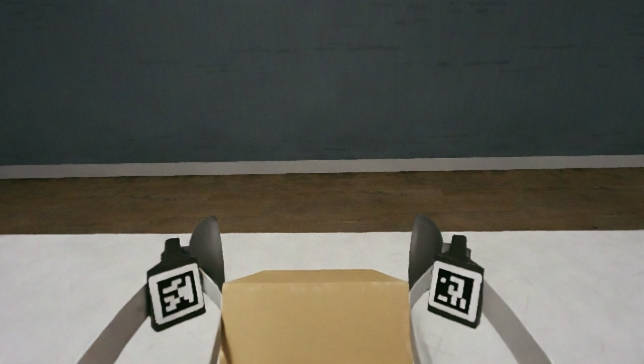

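Call:
execute_actions --actions '[{"r2":{"joints":{"lift_m":0.772,"gripper_m":0.016}}}]' --cameras '["r2_wrist_camera"]'

Call:
execute_actions --actions '[{"r2":{"joints":{"gripper_m":0.11}}}]' --cameras '[]'

Call:
execute_actions --actions '[{"r2":{"joints":{"arm_m":0.485,"lift_m":0.76}}}]' --cameras '["r2_wrist_camera"]'

Scene clock: 276.00 s.
r1.base_odometry: x=+1.820 y=+1.718 heading=+2.869 (m, m, rad; r1's odometry frame)
r1.turned_by_wheels: +0.000 (rad since the last result)
r1.turned_by_imu: +0.001 (rad since the last result)
r1.base_tilt: forward=+0.4 right=-0.6 (deg)
r1.lidar_m: 3.34 3.13 3.20 2.31 2.16 2.22 2.89 2.49 0.77 2.77 2.61 2.65
r1.head_depth_mm: 3214 2709 2138 1765 1500 1271 - / 3030 2721 2151 1751 1498 1313 - / 2868 2683 2146 1748 1489 1349 - / 2693 2719 2148 1755 1465 1332 1161 / 2558 2726 2119 1765 1494 1294 1151 / 2420 2593 2100 1759 1487 1300 1155 / 2336 2506 2114 1750 1496 1299 1156
r1.base_status: not commanded
r1.joint_positions: lift_m=+0.685 arm_m=+0.002 wrist_yaw_rad=+0.001 wrist_pitch_rad=+0.030 wrist_roll_rad=+0.015 gripper_m=+0.070 head_pan_rad=-1.563 head_tilt_rad=-0.781
r1.joint_status: not commanded
r1.motor_effort: left_wheel=-2(1) right_wheel=+1(1) lift_m=+28(28) arm_m=-7(7) wrist_yaw_rad=+0(0) wrist_pitch_rad=+11(11) wrist_roll_rad=+0(0) gripper_m=+0(1) head_pan_rad=-2(2) head_tilt_rad=-4(5) (%)
r1.hand_pose: x=-0.0211 y=-0.4039 z=+0.8077 quat_wxyz=(+0.702, -0.010, -0.712, +0.011) (m; r1's base frame)
r1.wrist_depth_mm: - - - - - - - / - - - - - - - / - - - - - - - / - - - - - - - / - - - - - - - / - - - - - - - / - - - - - - -
r2.base_odometry: x=-0.110 y=+3.968 heading=+1.845 (m, m, rad; r2's odometry frame)
r2.turned_by_wheels: +0.000 (rad since the last result)
r2.turned_by_imu: +0.001 (rad since the last result)
r2.base_tilt: forward=-0.5 right=-0.8 (deg)
r2.lidar_m: 2.33 2.41 2.01 1.92 1.99 2.70 2.59 1.04 2.98 2.86 0.81 2.44
r2.head_depth_mm: 2424 2722 2751 905 735 - - / 2381 2693 2733 973 - 631 1173 / 2402 2681 - 867 722 630 1162 / 2410 2695 2821 893 718 629 1165 / 2399 2703 2699 891 716 629 1161 / 2374 2641 2663 891 711 626 1162 / 2365 2646 2648 889 711 624 1162
r2.base_status: not commanded
r2.joint_positions: lift_m=+0.780 arm_m=+0.520 wrist_yaw_rad=+0.001 wrist_pitch_rad=-0.216 wrist_roll_rad=-0.005 gripper_m=+0.021 head_pan_rad=-1.563 head_tilt_rad=-0.692
r2.joint_status: lift_m contact_stop (moved -0.039 of -0.048); gripper_m off_target (ended at +0.021, target +0.016)
r2.on_its_own: lift_m is slack since a contact_stop, until your next command for it (your +0.772 is given up); wrist_pitch_rad is at rest, and its effort (-21) is outside its rest range (-20 to +32)
r2.motor_effort: left_wheel=-2(1) right_wheel=+2(1) lift_m=+22(24) arm_m=+3(3) wrist_yaw_rad=-2(2) wrist_pitch_rad=-21(25) wrist_roll_rad=+0(0) gripper_m=-26(95) head_pan_rad=-3(3) head_tilt_rad=-5(3) (%)
r2.hand_pose: x=-0.0212 y=-0.9099 z=+0.8402 quat_wxyz=(+0.705, +0.077, -0.701, -0.076) (m; r2's base frame)
r2.wrist_depth_mm: - - - - - - - / - - - - - - - / - - - - - - - / - - - - - - - / - - - - - - - / 335 340 110 110 207 329 328 / 274 263 106 104 178 268 267
pictures: r2_wrist_camera
Images, in order (width x height): r2_wrist_camera 644x364.

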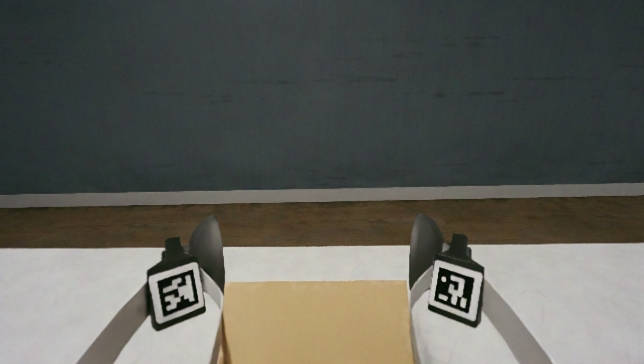

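not run: a stop came earlier in this reply.

not run: a stop came earlier in this reply.


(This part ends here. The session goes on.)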